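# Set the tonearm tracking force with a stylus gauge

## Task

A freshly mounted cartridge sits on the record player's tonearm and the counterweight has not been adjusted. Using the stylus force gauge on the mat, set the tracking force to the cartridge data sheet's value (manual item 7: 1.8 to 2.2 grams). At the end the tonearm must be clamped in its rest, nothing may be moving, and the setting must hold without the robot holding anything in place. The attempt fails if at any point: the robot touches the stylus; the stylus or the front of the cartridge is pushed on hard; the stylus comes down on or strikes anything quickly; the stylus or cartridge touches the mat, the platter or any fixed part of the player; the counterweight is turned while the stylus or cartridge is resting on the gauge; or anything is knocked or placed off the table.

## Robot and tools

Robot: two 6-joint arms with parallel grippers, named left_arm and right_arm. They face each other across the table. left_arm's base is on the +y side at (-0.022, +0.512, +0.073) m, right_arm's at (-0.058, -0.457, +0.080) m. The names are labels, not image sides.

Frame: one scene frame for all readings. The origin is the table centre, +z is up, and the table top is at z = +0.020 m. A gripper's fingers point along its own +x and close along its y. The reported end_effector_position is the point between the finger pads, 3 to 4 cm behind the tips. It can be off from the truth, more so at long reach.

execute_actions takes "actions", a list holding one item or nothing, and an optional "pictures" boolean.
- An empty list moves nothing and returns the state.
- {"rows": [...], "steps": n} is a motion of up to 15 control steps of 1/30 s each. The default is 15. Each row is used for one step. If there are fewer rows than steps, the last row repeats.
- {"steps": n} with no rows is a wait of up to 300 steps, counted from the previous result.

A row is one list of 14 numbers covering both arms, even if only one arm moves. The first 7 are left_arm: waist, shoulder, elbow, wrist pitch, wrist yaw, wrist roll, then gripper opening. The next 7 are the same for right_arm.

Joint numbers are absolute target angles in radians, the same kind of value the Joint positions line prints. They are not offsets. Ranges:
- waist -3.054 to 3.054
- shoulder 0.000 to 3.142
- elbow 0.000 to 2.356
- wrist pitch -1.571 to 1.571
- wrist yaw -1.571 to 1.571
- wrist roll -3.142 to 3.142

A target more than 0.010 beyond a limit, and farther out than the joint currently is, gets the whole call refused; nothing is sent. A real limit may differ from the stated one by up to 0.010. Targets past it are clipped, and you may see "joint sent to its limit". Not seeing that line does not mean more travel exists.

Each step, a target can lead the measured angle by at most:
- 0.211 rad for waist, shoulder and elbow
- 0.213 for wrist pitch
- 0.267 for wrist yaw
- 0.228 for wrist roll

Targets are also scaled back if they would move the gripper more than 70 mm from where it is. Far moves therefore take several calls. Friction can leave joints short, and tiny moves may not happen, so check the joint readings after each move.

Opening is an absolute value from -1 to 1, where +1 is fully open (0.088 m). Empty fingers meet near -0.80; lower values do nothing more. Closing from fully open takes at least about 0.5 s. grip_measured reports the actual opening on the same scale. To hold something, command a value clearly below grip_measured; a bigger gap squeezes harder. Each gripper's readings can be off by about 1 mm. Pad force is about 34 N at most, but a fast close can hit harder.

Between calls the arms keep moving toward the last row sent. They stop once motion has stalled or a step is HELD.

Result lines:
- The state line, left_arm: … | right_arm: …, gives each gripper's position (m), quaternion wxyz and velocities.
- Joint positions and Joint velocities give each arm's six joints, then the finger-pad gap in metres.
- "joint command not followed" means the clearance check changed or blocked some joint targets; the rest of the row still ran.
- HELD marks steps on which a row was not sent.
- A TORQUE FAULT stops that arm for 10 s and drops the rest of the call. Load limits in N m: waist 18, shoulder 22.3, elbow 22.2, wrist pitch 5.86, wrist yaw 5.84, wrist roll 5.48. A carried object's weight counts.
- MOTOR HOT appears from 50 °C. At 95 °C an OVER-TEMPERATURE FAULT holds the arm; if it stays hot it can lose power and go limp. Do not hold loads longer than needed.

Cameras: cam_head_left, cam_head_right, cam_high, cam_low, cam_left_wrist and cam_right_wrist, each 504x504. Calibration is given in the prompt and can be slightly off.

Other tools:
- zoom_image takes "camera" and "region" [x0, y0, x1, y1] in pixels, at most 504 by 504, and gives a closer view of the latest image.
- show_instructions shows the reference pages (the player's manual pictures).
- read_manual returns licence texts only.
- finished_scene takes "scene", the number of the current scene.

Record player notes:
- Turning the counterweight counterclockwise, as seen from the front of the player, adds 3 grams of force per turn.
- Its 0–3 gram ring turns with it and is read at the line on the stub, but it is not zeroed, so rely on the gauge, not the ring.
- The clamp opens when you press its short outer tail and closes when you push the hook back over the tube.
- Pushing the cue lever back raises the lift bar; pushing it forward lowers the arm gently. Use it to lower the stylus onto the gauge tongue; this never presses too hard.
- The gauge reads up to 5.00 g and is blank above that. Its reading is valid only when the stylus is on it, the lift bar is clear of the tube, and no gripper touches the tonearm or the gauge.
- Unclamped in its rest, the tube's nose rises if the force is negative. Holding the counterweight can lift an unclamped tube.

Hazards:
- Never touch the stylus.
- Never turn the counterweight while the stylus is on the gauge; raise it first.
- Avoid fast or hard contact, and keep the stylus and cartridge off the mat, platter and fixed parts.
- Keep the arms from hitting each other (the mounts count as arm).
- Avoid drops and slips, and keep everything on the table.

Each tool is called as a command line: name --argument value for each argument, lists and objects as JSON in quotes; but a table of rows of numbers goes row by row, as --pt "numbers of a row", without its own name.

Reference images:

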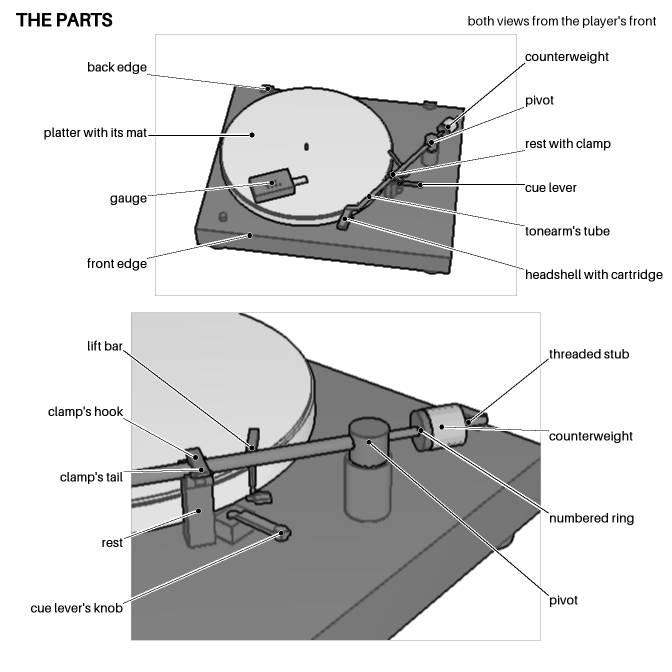

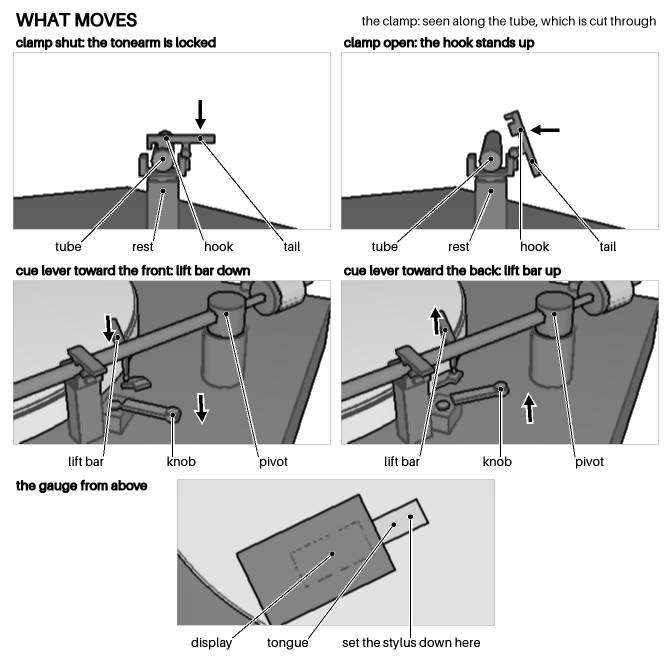

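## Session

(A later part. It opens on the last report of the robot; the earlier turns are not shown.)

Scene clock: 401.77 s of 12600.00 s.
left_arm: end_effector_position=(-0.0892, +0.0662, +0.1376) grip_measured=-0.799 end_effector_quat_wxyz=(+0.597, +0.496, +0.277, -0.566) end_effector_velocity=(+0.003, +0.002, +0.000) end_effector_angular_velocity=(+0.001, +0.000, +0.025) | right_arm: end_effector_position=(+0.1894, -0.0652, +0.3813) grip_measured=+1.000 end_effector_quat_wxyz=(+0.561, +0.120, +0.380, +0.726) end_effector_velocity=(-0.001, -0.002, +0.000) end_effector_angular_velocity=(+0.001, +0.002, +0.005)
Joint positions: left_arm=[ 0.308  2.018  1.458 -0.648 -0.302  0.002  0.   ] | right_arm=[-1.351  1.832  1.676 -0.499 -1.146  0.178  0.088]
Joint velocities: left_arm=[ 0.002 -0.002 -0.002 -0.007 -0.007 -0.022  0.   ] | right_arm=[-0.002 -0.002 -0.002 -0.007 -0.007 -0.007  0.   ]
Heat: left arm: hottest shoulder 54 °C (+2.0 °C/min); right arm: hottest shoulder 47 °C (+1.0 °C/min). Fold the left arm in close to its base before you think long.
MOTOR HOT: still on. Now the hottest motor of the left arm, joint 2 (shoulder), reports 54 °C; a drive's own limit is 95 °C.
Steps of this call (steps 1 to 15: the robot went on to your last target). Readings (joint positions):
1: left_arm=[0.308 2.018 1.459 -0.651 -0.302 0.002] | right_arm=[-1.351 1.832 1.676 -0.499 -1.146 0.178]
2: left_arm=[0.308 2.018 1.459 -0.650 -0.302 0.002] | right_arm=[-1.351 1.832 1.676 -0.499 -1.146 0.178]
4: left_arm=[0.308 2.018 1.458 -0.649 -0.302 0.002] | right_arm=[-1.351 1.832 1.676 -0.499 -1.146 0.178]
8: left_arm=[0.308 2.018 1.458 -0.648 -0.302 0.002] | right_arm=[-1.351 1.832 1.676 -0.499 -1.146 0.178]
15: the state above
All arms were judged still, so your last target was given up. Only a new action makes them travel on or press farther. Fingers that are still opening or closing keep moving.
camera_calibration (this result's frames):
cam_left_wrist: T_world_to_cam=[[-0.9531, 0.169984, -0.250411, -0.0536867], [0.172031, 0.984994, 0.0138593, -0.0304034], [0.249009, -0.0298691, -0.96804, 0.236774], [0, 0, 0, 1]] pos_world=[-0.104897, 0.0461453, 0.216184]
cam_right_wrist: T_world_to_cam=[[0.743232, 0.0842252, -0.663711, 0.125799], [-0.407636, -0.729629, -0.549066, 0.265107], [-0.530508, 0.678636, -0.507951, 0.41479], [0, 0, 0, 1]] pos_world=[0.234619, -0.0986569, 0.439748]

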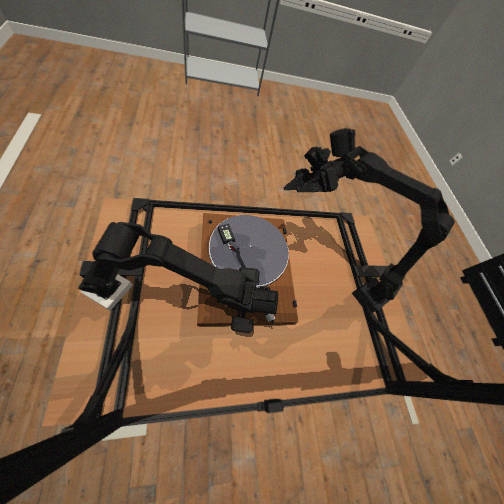

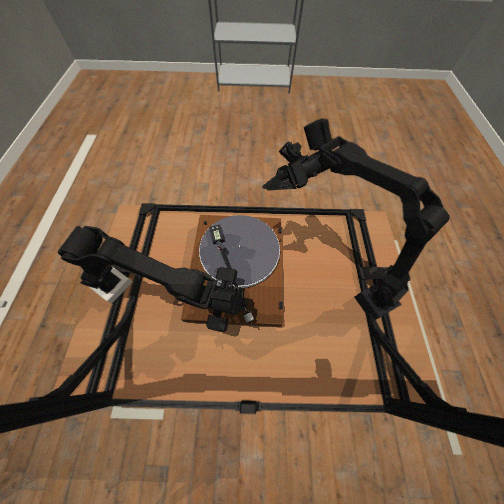

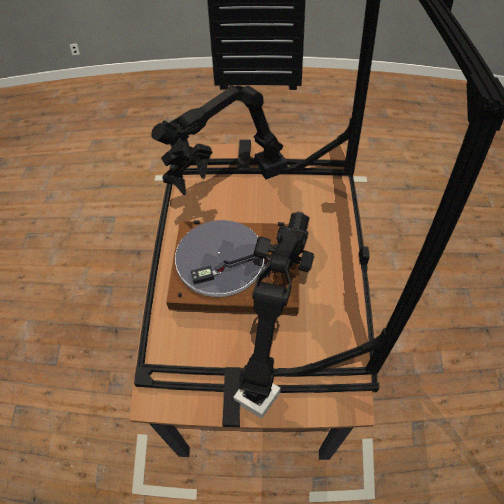

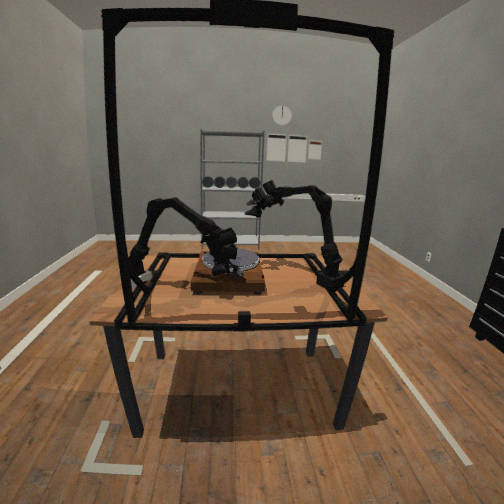

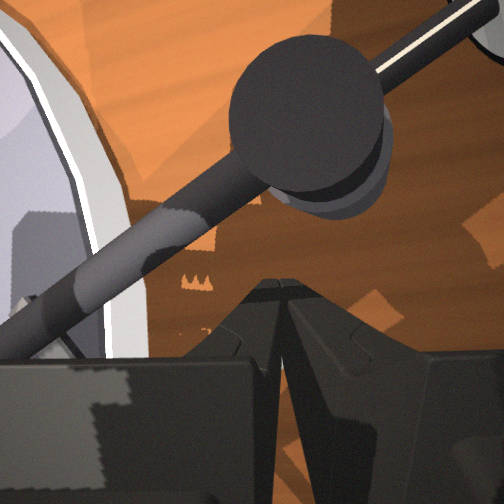

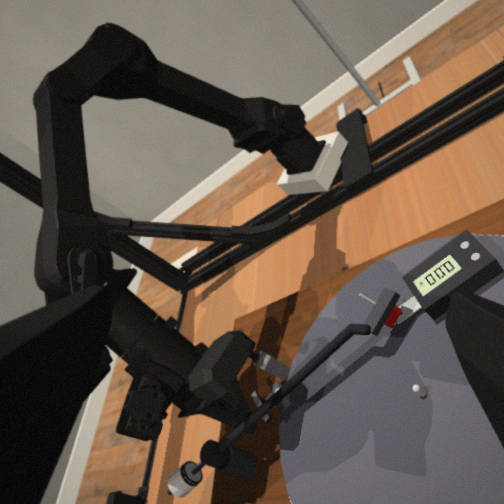

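execute_actions --actions '[{"rows":[[0.31,2.018,1.458,-0.655,-0.3,0,-0.9,-1.35,1.831,1.677,-0.5,-1.15,0.178,1.0],[0.31,2.018,1.458,-0.66,-0.3,0,-0.9,-1.35,1.831,1.677,-0.5,-1.15,0.178,1.0],[0.31,2.018,1.458,-0.665,-0.3,0,-0.9,-1.35,1.831,1.677,-0.5,-1.15,0.178,1.0],[0.31,2.018,1.458,-0.67,-0.3,0,-0.9,-1.35,1.831,1.677,-0.5,-1.15,0.178,1.0],[0.31,2.018,1.458,-0.675,-0.3,0,-0.9,-1.35,1.831,1.677,-0.5,-1.15,0.178,1.0],[0.31,2.018,1.458,-0.68,-0.3,0,-0.9,-1.35,1.831,1.677,-0.5,-1.15,0.178,1.0],[0.31,2.018,1.458,-0.685,-0.3,0,-0.9,-1.35,1.831,1.677,-0.5,-1.15,0.178,1.0],[0.31,2.018,1.458,-0.69,-0.3,0,-0.9,-1.35,1.831,1.677,-0.5,-1.15,0.178,1.0],[0.31,2.018,1.458,-0.695,-0.3,0,-0.9,-1.35,1.831,1.677,-0.5,-1.15,0.178,1.0],[0.31,2.018,1.458,-0.70,-0.3,0,-0.9,-1.35,1.831,1.677,-0.5,-1.15,0.178,1.0],[0.31,2.018,1.458,-0.705,-0.3,0,-0.9,-1.35,1.831,1.677,-0.5,-1.15,0.178,1.0],[0.31,2.018,1.458,-0.71,-0.3,0,-0.9,-1.35,1.831,1.677,-0.5,-1.15,0.178,1.0]],"steps":15}]' --pictures false

execute_actions --actions '[{"steps":15}]'

zoom_image --camera "cam_right_wrist" --region '[180, 320, 340, 480]'

Scene clock: 410.33 s of 12600.00 s.
left_arm: end_effector_position=(-0.0943, +0.0742, +0.1354) grip_measured=-0.799 end_effector_quat_wxyz=(+0.582, +0.510, +0.284, -0.566) end_effector_velocity=(-0.004, +0.010, -0.001) end_effector_angular_velocity=(+0.045, -0.021, -0.021) | right_arm: end_effector_position=(+0.1894, -0.0652, +0.3814) grip_measured=+1.000 end_effector_quat_wxyz=(+0.561, +0.120, +0.380, +0.726) end_effector_velocity=(+0.001, -0.003, -0.002) end_effector_angular_velocity=(+0.003, -0.008, +0.004)
Joint positions: left_arm=[ 0.297  2.018  1.462 -0.69  -0.291  0.002  0.   ] | right_arm=[-1.351  1.832  1.676 -0.499 -1.146  0.178  0.088]
Joint velocities: left_arm=[-0.017 -0.002  0.002 -0.051 -0.007  0.007  0.   ] | right_arm=[-0.007 -0.002 -0.007 -0.007 -0.007 -0.022  0.   ]
Heat: left arm: hottest shoulder 54 °C (+1.0 °C/min); right arm: hottest shoulder 47 °C (+1.0 °C/min). Fold the left arm in close to its base before you think long.
MOTOR HOT: still on. Now the hottest motor of the left arm, joint 2 (shoulder), reports 54 °C; a drive's own limit is 95 °C.
Steps of this call (steps 1 to 90: nothing new was sent; then 5.07 s passed at rest; steps 91 to 105: all 15 steps of this action). Readings (joint positions):
91: left_arm=[0.308 2.018 1.457 -0.647 -0.302 0.002] | right_arm=[-1.351 1.832 1.676 -0.499 -1.146 0.178]
92: left_arm=[0.308 2.018 1.457 -0.648 -0.302 0.002] | right_arm=[-1.351 1.832 1.676 -0.499 -1.146 0.178]
94: left_arm=[0.308 2.018 1.457 -0.651 -0.299 0.002] | right_arm=[-1.351 1.832 1.676 -0.499 -1.146 0.178]
98: left_arm=[0.305 2.018 1.458 -0.664 -0.294 0.002] | right_arm=[-1.351 1.832 1.676 -0.499 -1.146 0.178]
105: the state above

Scene clock: 410.83 s of 12600.00 s.
left_arm: end_effector_position=(-0.0946, +0.0750, +0.1352) grip_measured=-0.799 end_effector_quat_wxyz=(+0.581, +0.511, +0.285, -0.565) end_effector_velocity=(+0.001, +0.002, -0.002) end_effector_angular_velocity=(+0.011, -0.013, -0.007) | right_arm: end_effector_position=(+0.1894, -0.0652, +0.3814) grip_measured=+1.000 end_effector_quat_wxyz=(+0.561, +0.120, +0.380, +0.726) end_effector_velocity=(-0.003, -0.003, +0.003) end_effector_angular_velocity=(+0.011, +0.004, +0.017)
Joint positions: left_arm=[ 0.295  2.018  1.463 -0.694 -0.29   0.002  0.   ] | right_arm=[-1.351  1.832  1.676 -0.499 -1.146  0.178  0.088]
Joint velocities: left_arm=[-0.002  0.002 -0.002 -0.007 -0.007  0.007  0.   ] | right_arm=[-0.002 -0.007 -0.002 -0.007 -0.022 -0.007  0.   ]
Heat: left arm: hottest shoulder 54 °C (+1.0 °C/min); right arm: hottest shoulder 47 °C (+1.0 °C/min). Fold the left arm in close to its base before you think long.
MOTOR HOT: still on. Now the hottest motor of the left arm, joint 2 (shoulder), reports 54 °C; a drive's own limit is 95 °C.
Steps of this call (steps 1 to 15: the robot went on to your last target). Readings (joint positions):
1: left_arm=[0.296 2.018 1.462 -0.691 -0.291 0.002] | right_arm=[-1.351 1.832 1.676 -0.499 -1.146 0.178]
2: left_arm=[0.296 2.018 1.463 -0.692 -0.291 0.002] | right_arm=[-1.351 1.832 1.676 -0.499 -1.146 0.178]
4: left_arm=[0.296 2.018 1.463 -0.693 -0.290 0.002] | right_arm=[-1.351 1.832 1.676 -0.499 -1.146 0.178]
8: left_arm=[0.296 2.018 1.463 -0.694 -0.290 0.002] | right_arm=[-1.351 1.832 1.676 -0.499 -1.146 0.178]
15: the state above
All arms were judged still, so your last target was given up. Only a new action makes them travel on or press farther. Fingers that are still opening or closing keep moving.
camera_calibration (this result's frames):
cam_left_wrist: T_world_to_cam=[[-0.950049, 0.196794, -0.242239, -0.063787], [0.188679, 0.980413, 0.0564926, -0.0419729], [0.248611, 0.00796537, -0.968571, 0.233249], [0, 0, 0, 1]] pos_world=[-0.11067, 0.0518457, 0.212838]
cam_right_wrist: T_world_to_cam=[[0.743106, 0.0845673, -0.663808, 0.125939], [-0.407498, -0.729656, -0.549134, 0.265096], [-0.53079, 0.678565, -0.507751, 0.414759], [0, 0, 0, 1]] pos_world=[0.234591, -0.0986625, 0.439767]

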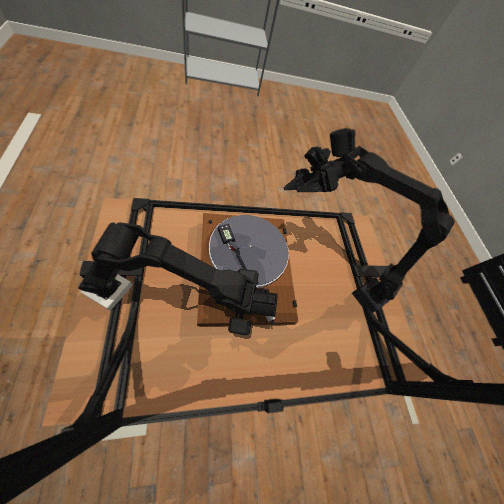

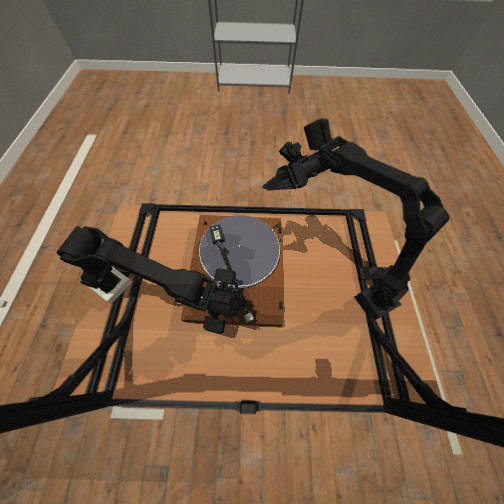

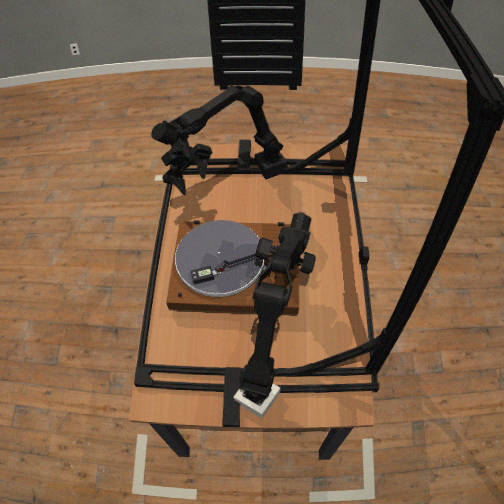

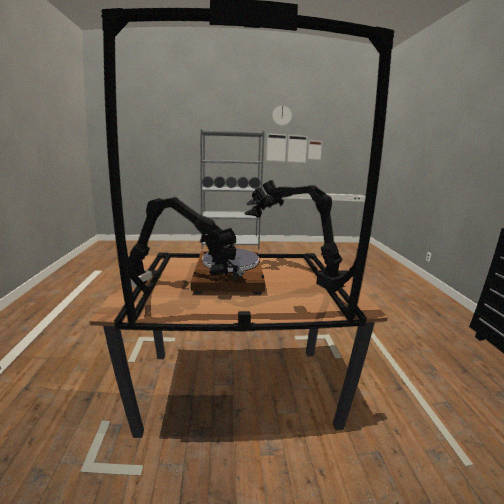

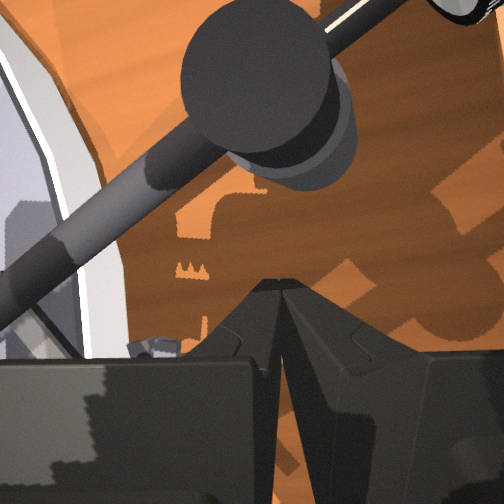

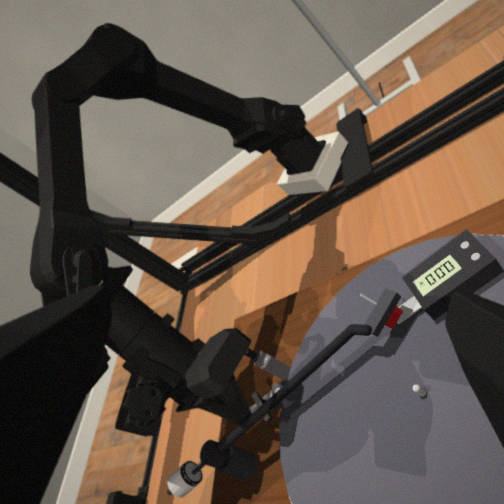

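Region (180, 320, 340, 480) of cam_right_wrist's 504x504 image, scaled by 3.150, with more detail than that image has.

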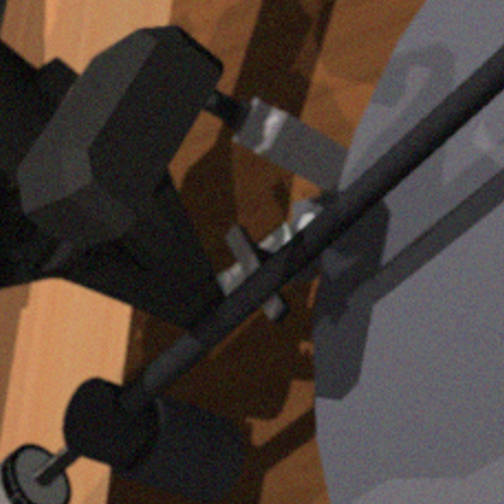

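execute_actions --actions '[{"rows":[[0.3,2.018,1.463,-0.67,-0.3,0,-0.9,-1.35,1.831,1.677,-0.5,-1.15,0.178,1.0],[0.3,2.018,1.463,-0.67,-0.3,0,-0.9,-1.35,1.831,1.677,-0.5,-1.15,0.178,1.0],[0.3,2.018,1.463,-0.67,-0.3,0,-0.9,-1.35,1.831,1.677,-0.5,-1.15,0.178,1.0],[0.3,2.01,1.5,-0.71,-0.3,0,-0.9,-1.35,1.831,1.677,-0.5,-1.15,0.178,1.0],[0.3,2.0,1.54,-0.76,-0.3,0,-0.9,-1.35,1.831,1.677,-0.5,-1.15,0.178,1.0],[0.3,1.99,1.58,-0.81,-0.3,0,-0.9,-1.35,1.831,1.677,-0.5,-1.15,0.178,1.0],[0.3,1.98,1.62,-0.86,-0.3,0,-0.9,-1.35,1.831,1.677,-0.5,-1.15,0.178,1.0],[0.3,1.98,1.62,-0.86,-0.3,0,-0.9,-1.35,1.831,1.677,-0.5,-1.15,0.178,1.0],[0.3,1.98,1.62,-0.86,-0.3,0,-0.9,-1.35,1.831,1.677,-0.5,-1.15,0.178,1.0],[0.3,1.98,1.62,-0.86,-0.3,0,-0.9,-1.35,1.831,1.677,-0.5,-1.15,0.178,1.0],[0.27,2.0,1.63,-0.88,-0.4,0,-0.9,-1.35,1.831,1.677,-0.5,-1.15,0.178,1.0],[0.27,2.0,1.63,-0.88,-0.4,0,-0.9,-1.35,1.831,1.677,-0.5,-1.15,0.178,1.0],[0.24,2.01,1.63,-0.89,-0.5,0,-0.9,-1.35,1.831,1.677,-0.5,-1.15,0.178,1.0],[0.24,2.01,1.63,-0.89,-0.5,0,-0.9,-1.35,1.831,1.677,-0.5,-1.15,0.178,1.0],[0.215,2.025,1.63,-0.9,-0.603,0,-0.9,-1.35,1.831,1.677,-0.5,-1.15,0.178,1.0]],"steps":15}]' --pictures false

execute_actions --actions '[{"rows":[[0.215,2.025,1.63,-0.9,-0.603,0,-0.9,-1.35,1.831,1.677,-0.5,-1.15,0.178,1.0],[0.215,2.025,1.63,-0.9,-0.603,0,-0.9,-1.35,1.831,1.677,-0.5,-1.15,0.178,1.0],[0.215,2.025,1.63,-0.9,-0.603,0,-0.9,-1.35,1.831,1.677,-0.5,-1.15,0.178,1.0],[0.215,2.025,1.63,-0.9,-0.603,0,-0.9,-1.35,1.831,1.677,-0.5,-1.15,0.178,1.0],[0.215,2.025,1.63,-0.9,-0.603,0,-0.9,-1.35,1.831,1.677,-0.5,-1.15,0.178,1.0],[0.215,2.025,1.63,-0.9,-0.603,0,-0.9,-1.35,1.831,1.677,-0.5,-1.15,0.178,1.0],[0.215,2.04,1.6,-0.865,-0.603,0,-0.9,-1.35,1.831,1.677,-0.5,-1.15,0.178,1.0],[0.215,2.04,1.6,-0.865,-0.603,0,-0.9,-1.35,1.831,1.677,-0.5,-1.15,0.178,1.0],[0.215,2.052,1.566,-0.826,-0.603,0,-0.9,-1.35,1.831,1.677,-0.5,-1.15,0.178,1.0]],"steps":15}]' --pictures false

execute_actions --actions '[{"steps":15}]'

zoom_image --camera "cam_right_wrist" --region '[180, 320, 340, 480]'

Scene clock: 431.63 s of 12600.00 s.
left_arm: end_effector_position=(-0.0855, +0.0698, +0.1914) grip_measured=-0.799 end_effector_quat_wxyz=(+0.621, +0.541, +0.229, -0.520) end_effector_velocity=(+0.052, +0.048, +0.033) end_effector_angular_velocity=(-0.054, -1.644, +0.113) | right_arm: end_effector_position=(+0.1894, -0.0652, +0.3814) grip_measured=+1.000 end_effector_quat_wxyz=(+0.561, +0.120, +0.380, +0.726) end_effector_velocity=(+0.003, -0.001, -0.002) end_effector_angular_velocity=(-0.012, -0.010, -0.018)
Joint positions: left_arm=[ 0.261  1.996  1.62  -0.879 -0.473  0.002  0.   ] | right_arm=[-1.351  1.832  1.676 -0.499 -1.146  0.178  0.088]
Joint velocities: left_arm=[-0.427  0.139  0.002 -0.3   -1.678 -0.022  0.   ] | right_arm=[-0.002 -0.002 -0.002 -0.007  0.022 -0.007  0.   ]
Heat: left arm: hottest shoulder 55 °C (+0.0 °C/min); right arm: hottest shoulder 48 °C (+1.0 °C/min). Fold the left arm in close to its base before you think long.
MOTOR HOT: still on. Now the hottest motor of the left arm, joint 2 (shoulder), reports 55 °C; a drive's own limit is 95 °C.
Steps of this call (steps 1 to 90: nothing new was sent; then 17.30 s passed at rest; steps 91 to 105: all 15 steps of this action). Readings (joint positions):
91: left_arm=[0.295 2.018 1.463 -0.694 -0.290 0.002] | right_arm=[-1.351 1.832 1.676 -0.499 -1.146 0.178]
92: left_arm=[0.295 2.018 1.463 -0.690 -0.293 0.002] | right_arm=[-1.351 1.832 1.676 -0.499 -1.146 0.178]
94: left_arm=[0.295 2.018 1.468 -0.687 -0.297 0.002] | right_arm=[-1.351 1.832 1.676 -0.499 -1.146 0.178]
98: left_arm=[0.296 2.015 1.548 -0.802 -0.297 0.002] | right_arm=[-1.351 1.832 1.676 -0.499 -1.146 0.178]
105: the state above

Scene clock: 432.13 s of 12600.00 s.
left_arm: end_effector_position=(-0.0894, +0.0717, +0.1694) grip_measured=-0.799 end_effector_quat_wxyz=(+0.629, +0.577, +0.187, -0.486) end_effector_velocity=(+0.007, +0.013, -0.057) end_effector_angular_velocity=(+0.116, -0.062, +0.009) | right_arm: end_effector_position=(+0.1894, -0.0652, +0.3814) grip_measured=+1.000 end_effector_quat_wxyz=(+0.561, +0.120, +0.380, +0.726) end_effector_velocity=(-0.002, -0.002, +0.002) end_effector_angular_velocity=(-0.001, +0.011, +0.002)
Joint positions: left_arm=[ 0.214  2.045  1.577 -0.834 -0.6    0.002  0.   ] | right_arm=[-1.351  1.832  1.676 -0.499 -1.146  0.178  0.088]
Joint velocities: left_arm=[-0.002  0.085 -0.085  0.037 -0.022 -0.007  0.   ] | right_arm=[-0.002 -0.007 -0.002 -0.007 -0.007  0.007  0.   ]
Heat: left arm: hottest shoulder 55 °C (+0.0 °C/min); right arm: hottest shoulder 48 °C (+1.0 °C/min). Fold the left arm in close to its base before you think long.
MOTOR HOT: still on. Now the hottest motor of the left arm, joint 2 (shoulder), reports 55 °C; a drive's own limit is 95 °C.
Steps of this call (steps 1 to 15: all 15 steps of this action). Readings (joint positions):
1: left_arm=[0.247 2.000 1.620 -0.886 -0.514 0.002] | right_arm=[-1.351 1.832 1.676 -0.499 -1.146 0.178]
2: left_arm=[0.236 2.005 1.620 -0.890 -0.540 0.002] | right_arm=[-1.351 1.832 1.676 -0.499 -1.146 0.178]
4: left_arm=[0.220 2.013 1.620 -0.894 -0.569 0.002] | right_arm=[-1.351 1.832 1.676 -0.499 -1.146 0.178]
8: left_arm=[0.214 2.022 1.618 -0.883 -0.594 0.002] | right_arm=[-1.351 1.832 1.676 -0.499 -1.146 0.178]
15: the state above

Scene clock: 432.63 s of 12600.00 s.
left_arm: end_effector_position=(-0.0893, +0.0714, +0.1676) grip_measured=-0.799 end_effector_quat_wxyz=(+0.630, +0.577, +0.186, -0.485) end_effector_velocity=(-0.001, +0.002, -0.001) end_effector_angular_velocity=(+0.006, +0.007, +0.001) | right_arm: end_effector_position=(+0.1894, -0.0652, +0.3814) grip_measured=+1.000 end_effector_quat_wxyz=(+0.561, +0.120, +0.380, +0.726) end_effector_velocity=(+0.001, -0.001, -0.001) end_effector_angular_velocity=(-0.011, +0.009, -0.010)
Joint positions: left_arm=[ 0.214  2.048  1.574 -0.828 -0.601  0.002  0.   ] | right_arm=[-1.351  1.832  1.676 -0.499 -1.146  0.178  0.088]
Joint velocities: left_arm=[-0.002 -0.002 -0.002 -0.007  0.007 -0.007  0.   ] | right_arm=[-0.002 -0.002 -0.002 -0.007  0.007  0.007  0.   ]
Heat: left arm: hottest shoulder 55 °C (+0.0 °C/min); right arm: hottest shoulder 48 °C (+1.0 °C/min). Fold the left arm in close to its base before you think long.
MOTOR HOT: still on. Now the hottest motor of the left arm, joint 2 (shoulder), reports 55 °C; a drive's own limit is 95 °C.
Steps of this call (steps 1 to 15: the robot went on to your last target). Readings (joint positions):
1: left_arm=[0.214 2.047 1.575 -0.833 -0.600 0.002] | right_arm=[-1.351 1.832 1.676 -0.499 -1.146 0.178]
2: left_arm=[0.214 2.048 1.574 -0.832 -0.600 0.002] | right_arm=[-1.351 1.832 1.676 -0.499 -1.146 0.178]
4: left_arm=[0.214 2.048 1.574 -0.829 -0.600 0.002] | right_arm=[-1.351 1.832 1.676 -0.499 -1.146 0.178]
8: left_arm=[0.214 2.048 1.574 -0.828 -0.601 0.002] | right_arm=[-1.351 1.832 1.676 -0.499 -1.146 0.178]
15: the state above
All arms were judged still, so your last target was given up. Only a new action makes them travel on or press farther. Fingers that are still opening or closing keep moving.
camera_calibration (this result's frames):
cam_left_wrist: T_world_to_cam=[[-0.837058, 0.173192, -0.518979, 0.00797413], [0.160069, 0.984592, 0.0704007, -0.0464085], [0.523175, -0.024143, -0.851883, 0.270556], [0, 0, 0, 1]] pos_world=[-0.127445, 0.0508444, 0.237888]
cam_right_wrist: T_world_to_cam=[[0.743106, 0.0845673, -0.663808, 0.125939], [-0.407498, -0.729656, -0.549134, 0.265096], [-0.53079, 0.678565, -0.507751, 0.414759], [0, 0, 0, 1]] pos_world=[0.234591, -0.0986625, 0.439767]

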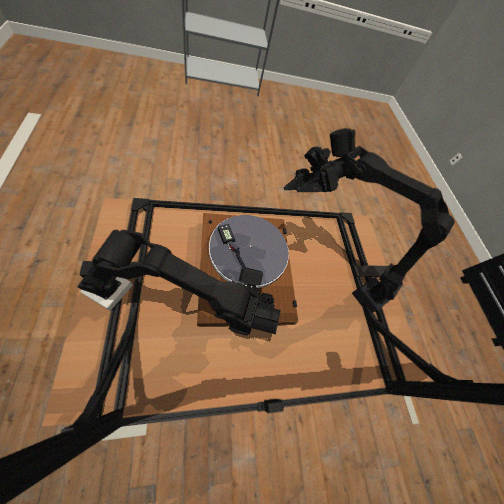

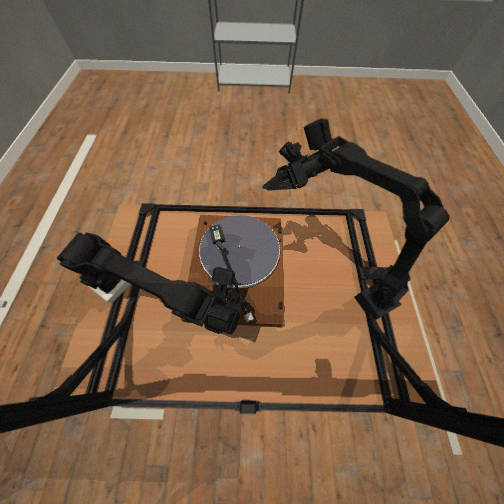

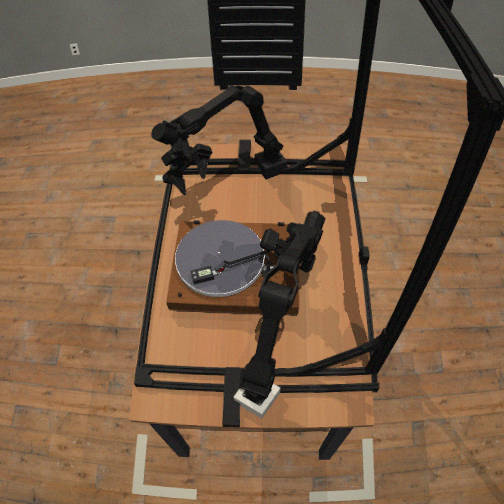

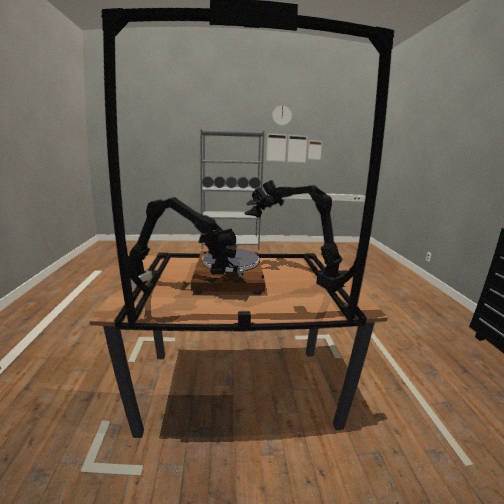

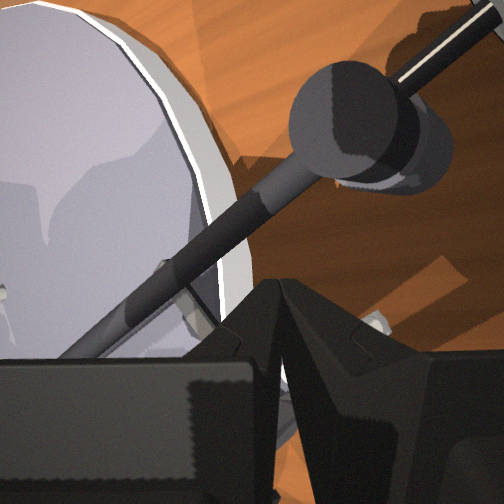

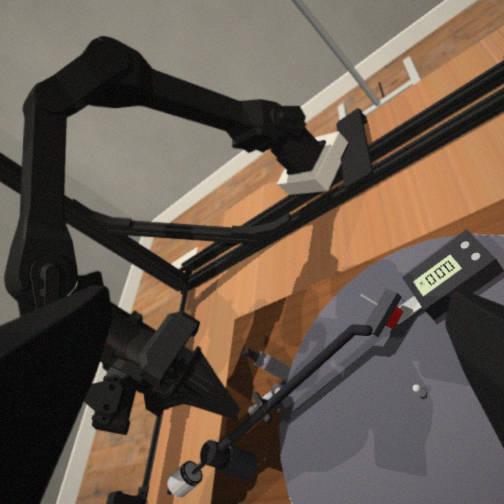

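Region (180, 320, 340, 480) of cam_right_wrist's 504x504 image, scaled by 3.150, with more detail than that image has.

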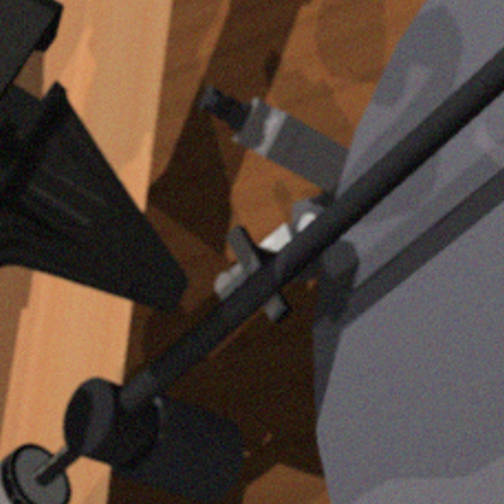

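execute_actions --actions '[{"rows":[[0.215,2.06,1.548,-0.80,-0.603,0,-0.9,-1.35,1.831,1.677,-0.5,-1.15,0.178,1.0],[0.215,2.06,1.548,-0.80,-0.603,0,-0.9,-1.35,1.831,1.677,-0.5,-1.15,0.178,1.0],[0.215,2.069,1.53,-0.772,-0.603,0,-0.9,-1.35,1.831,1.677,-0.5,-1.15,0.178,1.0],[0.215,2.069,1.53,-0.772,-0.603,0,-0.9,-1.35,1.831,1.677,-0.5,-1.15,0.178,1.0],[0.215,2.078,1.511,-0.744,-0.603,0,-0.9,-1.35,1.831,1.677,-0.5,-1.15,0.178,1.0],[0.215,2.078,1.511,-0.744,-0.603,0,-0.9,-1.35,1.831,1.677,-0.5,-1.15,0.178,1.0],[0.215,2.087,1.492,-0.716,-0.603,0,-0.9,-1.35,1.831,1.677,-0.5,-1.15,0.178,1.0],[0.215,2.087,1.492,-0.716,-0.603,0,-0.9,-1.35,1.831,1.677,-0.5,-1.15,0.178,1.0],[0.215,2.096,1.473,-0.687,-0.603,0,-0.9,-1.35,1.831,1.677,-0.5,-1.15,0.178,1.0]],"steps":15}]' --pictures false

execute_actions --actions '[{"steps":15}]'

zoom_image --camera "cam_right_wrist" --region '[180, 320, 340, 480]'

Scene clock: 442.63 s of 12600.00 s.
left_arm: end_effector_position=(-0.0891, +0.0705, +0.1329) grip_measured=-0.799 end_effector_quat_wxyz=(+0.632, +0.575, +0.184, -0.485) end_effector_velocity=(-0.005, -0.008, +0.000) end_effector_angular_velocity=(-0.054, +0.028, +0.001) | right_arm: end_effector_position=(+0.1893, -0.0652, +0.3813) grip_measured=+1.000 end_effector_quat_wxyz=(+0.561, +0.120, +0.380, +0.726) end_effector_velocity=(+0.002, -0.001, -0.003) end_effector_angular_velocity=(-0.009, -0.000, -0.006)
Joint positions: left_arm=[ 0.213  2.087  1.485 -0.694 -0.606  0.002  0.   ] | right_arm=[-1.351  1.832  1.676 -0.499 -1.146  0.178  0.088]
Joint velocities: left_arm=[-0.002 -0.002 -0.012  0.066  0.007 -0.007  0.   ] | right_arm=[-0.002  0.002 -0.002 -0.007  0.007 -0.007  0.   ]
Heat: left arm: hottest shoulder 55 °C (+1.0 °C/min); right arm: hottest shoulder 48 °C (+1.0 °C/min). Fold the left arm in close to its base before you think long.
MOTOR HOT: still on. Now the hottest motor of the left arm, joint 2 (shoulder), reports 55 °C; a drive's own limit is 95 °C.
Steps of this call (steps 1 to 90: nothing new was sent; then 6.50 s passed at rest; steps 91 to 105: all 15 steps of this action). Readings (joint positions):
91: left_arm=[0.214 2.048 1.571 -0.822 -0.601 0.002] | right_arm=[-1.351 1.832 1.676 -0.499 -1.146 0.178]
92: left_arm=[0.214 2.048 1.568 -0.815 -0.601 0.002] | right_arm=[-1.351 1.832 1.676 -0.499 -1.146 0.178]
94: left_arm=[0.214 2.050 1.556 -0.794 -0.601 0.002] | right_arm=[-1.351 1.832 1.676 -0.499 -1.146 0.178]
98: left_arm=[0.214 2.065 1.522 -0.743 -0.601 0.002] | right_arm=[-1.351 1.832 1.676 -0.499 -1.146 0.178]
105: the state above

Scene clock: 443.13 s of 12600.00 s.
left_arm: end_effector_position=(-0.0890, +0.0702, +0.1326) grip_measured=-0.799 end_effector_quat_wxyz=(+0.633, +0.574, +0.184, -0.485) end_effector_velocity=(-0.002, +0.001, +0.001) end_effector_angular_velocity=(+0.001, +0.009, +0.001) | right_arm: end_effector_position=(+0.1893, -0.0652, +0.3813) grip_measured=+1.000 end_effector_quat_wxyz=(+0.561, +0.120, +0.380, +0.726) end_effector_velocity=(-0.003, -0.003, -0.001) end_effector_angular_velocity=(-0.008, +0.013, +0.005)
Joint positions: left_arm=[ 0.214  2.087  1.484 -0.69  -0.606  0.002  0.   ] | right_arm=[-1.351  1.832  1.676 -0.499 -1.146  0.178  0.088]
Joint velocities: left_arm=[-0.002 -0.002  0.002 -0.007  0.007 -0.007  0.   ] | right_arm=[-0.002 -0.007 -0.007 -0.022 -0.007 -0.007  0.   ]
Heat: left arm: hottest shoulder 55 °C (+1.0 °C/min); right arm: hottest shoulder 48 °C (+1.0 °C/min). Fold the left arm in close to its base before you think long.
MOTOR HOT: still on. Now the hottest motor of the left arm, joint 2 (shoulder), reports 55 °C; a drive's own limit is 95 °C.
Steps of this call (steps 1 to 15: the robot went on to your last target). Readings (joint positions):
1: left_arm=[0.213 2.087 1.485 -0.692 -0.606 0.002] | right_arm=[-1.351 1.832 1.676 -0.499 -1.146 0.178]
2: left_arm=[0.213 2.087 1.485 -0.692 -0.606 0.002] | right_arm=[-1.351 1.832 1.676 -0.499 -1.146 0.178]
4: left_arm=[0.213 2.087 1.484 -0.691 -0.606 0.002] | right_arm=[-1.351 1.832 1.676 -0.499 -1.146 0.178]
8: left_arm=[0.214 2.087 1.484 -0.691 -0.606 0.002] | right_arm=[-1.351 1.832 1.676 -0.499 -1.146 0.178]
15: the state above
All arms were judged still, so your last target was given up. Only a new action makes them travel on or press farther. Fingers that are still opening or closing keep moving.
camera_calibration (this result's frames):
cam_left_wrist: T_world_to_cam=[[-0.836445, 0.166442, -0.522165, -0.00878191], [0.15824, 0.985536, 0.0606626, -0.0417969], [0.524709, -0.0318862, -0.850684, 0.241103], [0, 0, 0, 1]] pos_world=[-0.127241, 0.0503419, 0.203053]
cam_right_wrist: T_world_to_cam=[[0.742914, 0.0844029, -0.664045, 0.126047], [-0.407657, -0.729792, -0.548835, 0.264959], [-0.530938, 0.67844, -0.507765, 0.414766], [0, 0, 0, 1]] pos_world=[0.234585, -0.0986676, 0.439723]

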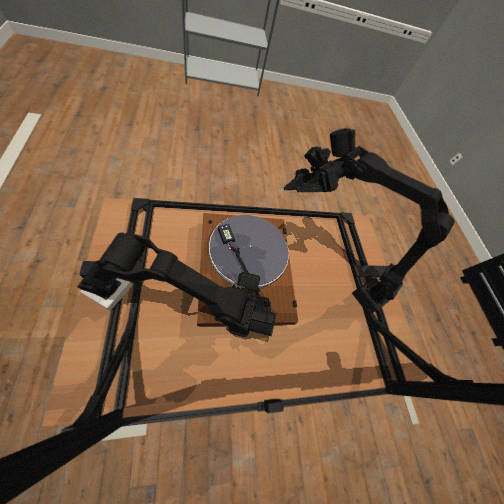

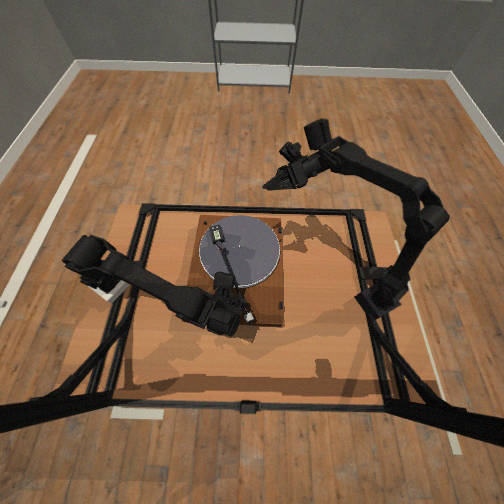

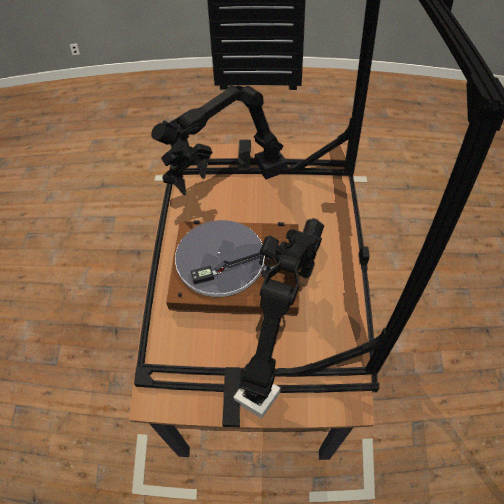

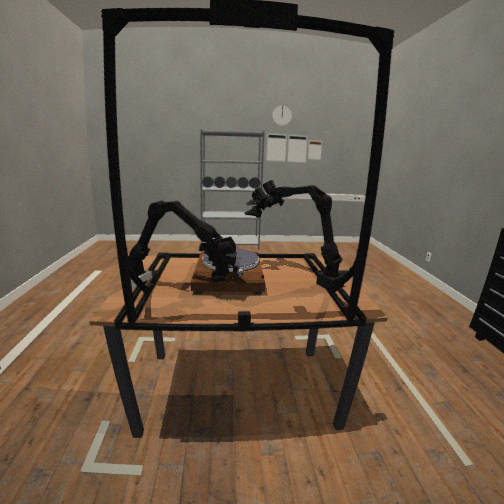

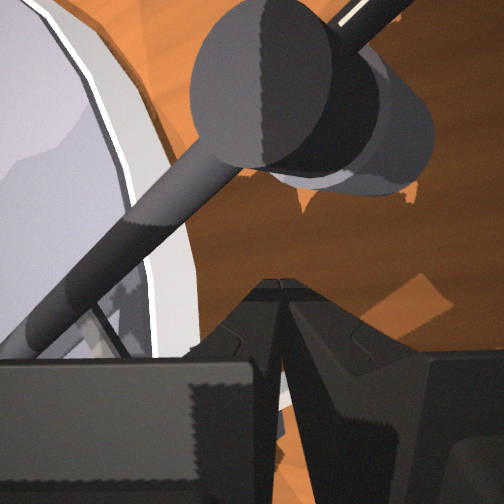

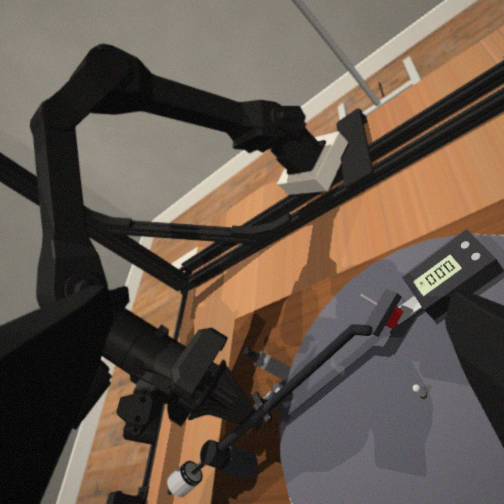

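Region (180, 320, 340, 480) of cam_right_wrist's 504x504 image, scaled by 3.150, with more detail than that image has.

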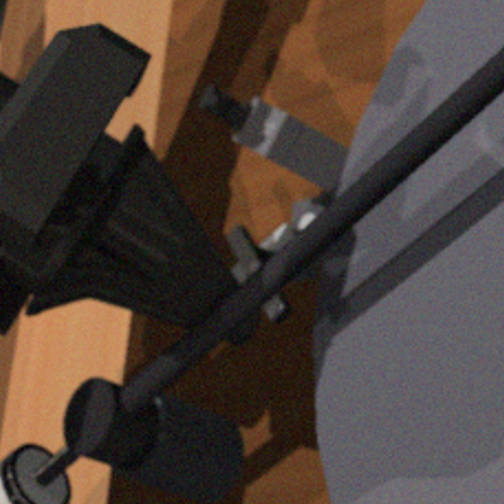

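execute_actions --actions '[{"rows":[[0.212,2.076,1.472,-0.688,-0.603,0,-0.9,-1.35,1.831,1.677,-0.5,-1.15,0.178,1.0],[0.211,2.072,1.467,-0.686,-0.603,0,-0.9,-1.35,1.831,1.677,-0.5,-1.15,0.178,1.0],[0.21,2.068,1.461,-0.685,-0.603,0,-0.9,-1.35,1.831,1.677,-0.5,-1.15,0.178,1.0],[0.209,2.064,1.456,-0.683,-0.603,0,-0.9,-1.35,1.831,1.677,-0.5,-1.15,0.178,1.0],[0.208,2.06,1.45,-0.681,-0.603,0,-0.9,-1.35,1.831,1.677,-0.5,-1.15,0.178,1.0],[0.206,2.056,1.445,-0.68,-0.603,0,-0.9,-1.35,1.831,1.677,-0.5,-1.15,0.178,1.0],[0.205,2.052,1.439,-0.678,-0.603,0,-0.9,-1.35,1.831,1.677,-0.5,-1.15,0.178,1.0],[0.203,2.048,1.434,-0.676,-0.603,0,-0.9,-1.35,1.831,1.677,-0.5,-1.15,0.178,1.0],[0.202,2.044,1.428,-0.675,-0.603,0,-0.9,-1.35,1.831,1.677,-0.5,-1.15,0.178,1.0],[0.2,2.04,1.422,-0.673,-0.603,0,-0.9,-1.35,1.831,1.677,-0.5,-1.15,0.178,1.0]],"steps":15}]' --pictures false

execute_actions --actions '[{"steps":20}]'

zoom_image --camera "cam_right_wrist" --region '[180, 230, 500, 480]'

Scene clock: 452.57 s of 12600.00 s.
left_arm: end_effector_position=(-0.0907, +0.0792, +0.1337) grip_measured=-0.799 end_effector_quat_wxyz=(+0.631, +0.574, +0.181, -0.490) end_effector_velocity=(+0.001, +0.004, -0.000) end_effector_angular_velocity=(-0.003, -0.004, +0.005) | right_arm: end_effector_position=(+0.1894, -0.0652, +0.3812) grip_measured=+1.000 end_effector_quat_wxyz=(+0.560, +0.120, +0.380, +0.726) end_effector_velocity=(-0.003, -0.003, +0.003) end_effector_angular_velocity=(+0.016, -0.009, +0.021)
Joint positions: left_arm=[ 0.204  2.053  1.436 -0.674 -0.605  0.002  0.   ] | right_arm=[-1.351  1.832  1.676 -0.499 -1.146  0.178  0.088]
Joint velocities: left_arm=[-0.002 -0.012 -0.022  0.007 -0.007 -0.007  0.   ] | right_arm=[-0.002 -0.007 -0.002 -0.007 -0.022 -0.022  0.   ]
Heat: left arm: hottest shoulder 55 °C (+1.0 °C/min); right arm: hottest shoulder 48 °C (+1.0 °C/min). Fold the left arm in close to its base before you think long.
MOTOR HOT: still on. Now the hottest motor of the left arm, joint 2 (shoulder), reports 55 °C; a drive's own limit is 95 °C.
Steps of this call (steps 1 to 90: nothing new was sent; then 5.93 s passed at rest; steps 91 to 105: all 15 steps of this action). Readings (joint positions):
91: left_arm=[0.214 2.088 1.484 -0.690 -0.606 0.002] | right_arm=[-1.351 1.832 1.676 -0.499 -1.146 0.178]
92: left_arm=[0.214 2.087 1.483 -0.689 -0.606 0.002] | right_arm=[-1.351 1.832 1.676 -0.499 -1.146 0.178]
94: left_arm=[0.213 2.084 1.478 -0.684 -0.606 0.002] | right_arm=[-1.351 1.832 1.676 -0.499 -1.146 0.178]
98: left_arm=[0.210 2.069 1.458 -0.681 -0.605 0.002] | right_arm=[-1.351 1.832 1.676 -0.499 -1.146 0.178]
105: the state above

Scene clock: 453.23 s of 12600.00 s.
left_arm: end_effector_position=(-0.0908, +0.0794, +0.1337) grip_measured=-0.799 end_effector_quat_wxyz=(+0.631, +0.574, +0.181, -0.490) end_effector_velocity=(+0.001, +0.002, -0.001) end_effector_angular_velocity=(-0.001, -0.002, +0.017) | right_arm: end_effector_position=(+0.1894, -0.0652, +0.3812) grip_measured=+1.000 end_effector_quat_wxyz=(+0.560, +0.120, +0.380, +0.726) end_effector_velocity=(-0.001, -0.002, +0.000) end_effector_angular_velocity=(+0.001, +0.002, +0.005)
Joint positions: left_arm=[ 0.203  2.052  1.434 -0.673 -0.605  0.002  0.   ] | right_arm=[-1.351  1.832  1.676 -0.499 -1.146  0.178  0.088]
Joint velocities: left_arm=[-0.002  0.002 -0.002 -0.007 -0.007 -0.022  0.   ] | right_arm=[-0.002 -0.002 -0.002 -0.007 -0.007 -0.007  0.   ]
Heat: left arm: hottest shoulder 55 °C (+1.0 °C/min); right arm: hottest shoulder 48 °C (+1.0 °C/min). Fold the left arm in close to its base before you think long.
MOTOR HOT: still on. Now the hottest motor of the left arm, joint 2 (shoulder), reports 55 °C; a drive's own limit is 95 °C.
Steps of this call (steps 1 to 15: the robot went on to your last target; steps 16 to 20: nothing new was sent). Readings (joint positions):
1: left_arm=[0.203 2.053 1.435 -0.674 -0.605 0.002] | right_arm=[-1.351 1.832 1.676 -0.499 -1.146 0.178]
2: left_arm=[0.203 2.052 1.435 -0.673 -0.605 0.002] | right_arm=[-1.351 1.832 1.676 -0.499 -1.146 0.178]
4: left_arm=[0.203 2.052 1.435 -0.673 -0.605 0.002] | right_arm=[-1.351 1.832 1.676 -0.499 -1.146 0.178]
8: left_arm=[0.203 2.052 1.434 -0.673 -0.605 0.002] | right_arm=[-1.351 1.832 1.676 -0.499 -1.146 0.178]
20: the state above
All arms were judged still, so your last target was given up. Only a new action makes them travel on or press farther. Fingers that are still opening or closing keep moving.
camera_calibration (this result's frames):
cam_left_wrist: T_world_to_cam=[[-0.835746, 0.174676, -0.520593, -0.0120755], [0.169307, 0.983837, 0.0583083, -0.0491689], [0.522364, -0.0394089, -0.851812, 0.24376], [0, 0, 0, 1]] pos_world=[-0.129099, 0.0600898, 0.204218]
cam_right_wrist: T_world_to_cam=[[0.742721, 0.0842385, -0.664281, 0.126009], [-0.407817, -0.729928, -0.548536, 0.264836], [-0.531085, 0.678314, -0.507779, 0.414706], [0, 0, 0, 1]] pos_world=[0.234659, -0.0986043, 0.439557]

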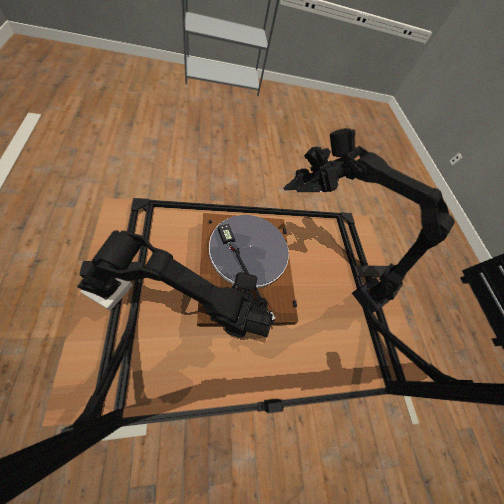

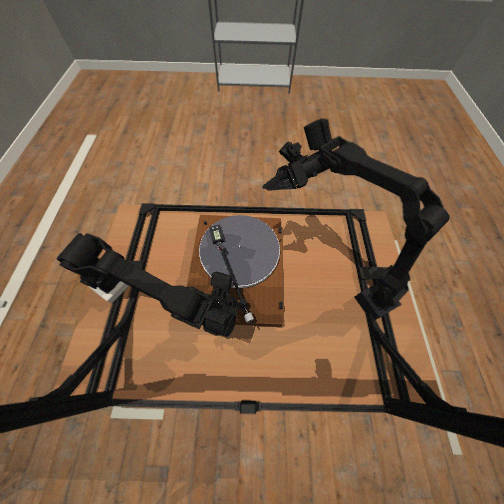

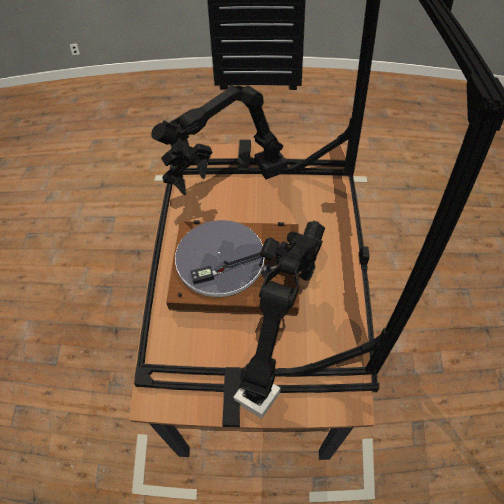

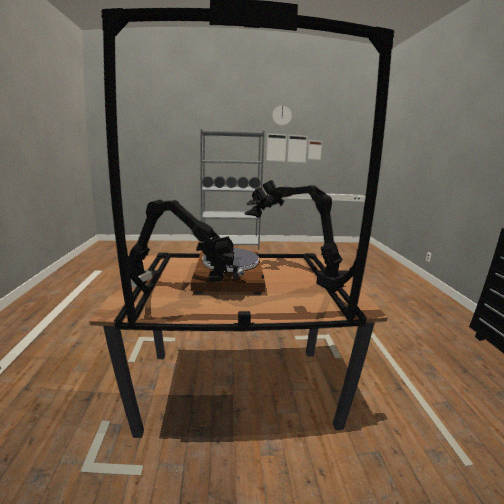

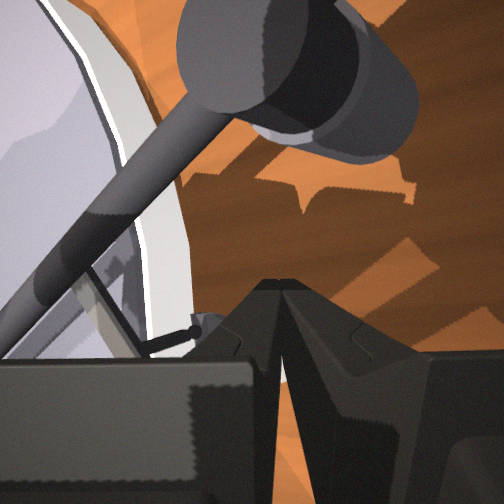

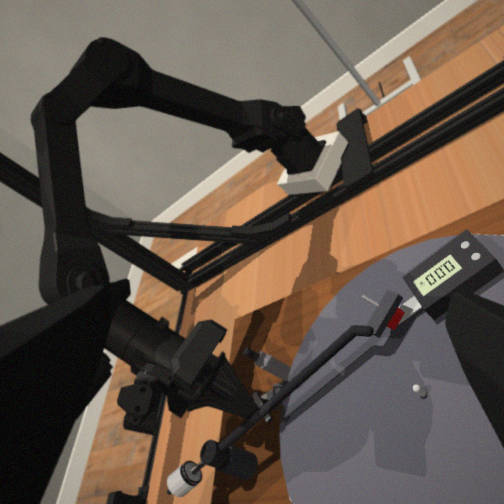

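Region (180, 230, 500, 480) of cam_right_wrist's 504x504 image, scaled by 1.575, with more detail than that image has; it fills the top 394 rows of this view, and the rest is white.

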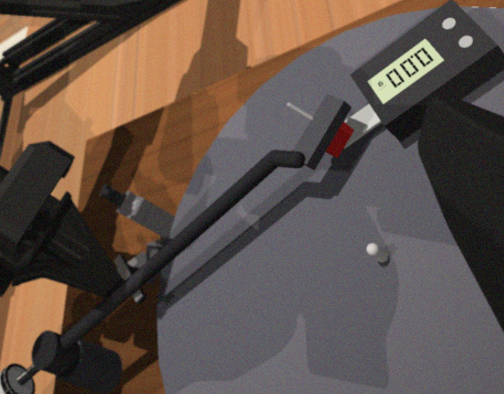

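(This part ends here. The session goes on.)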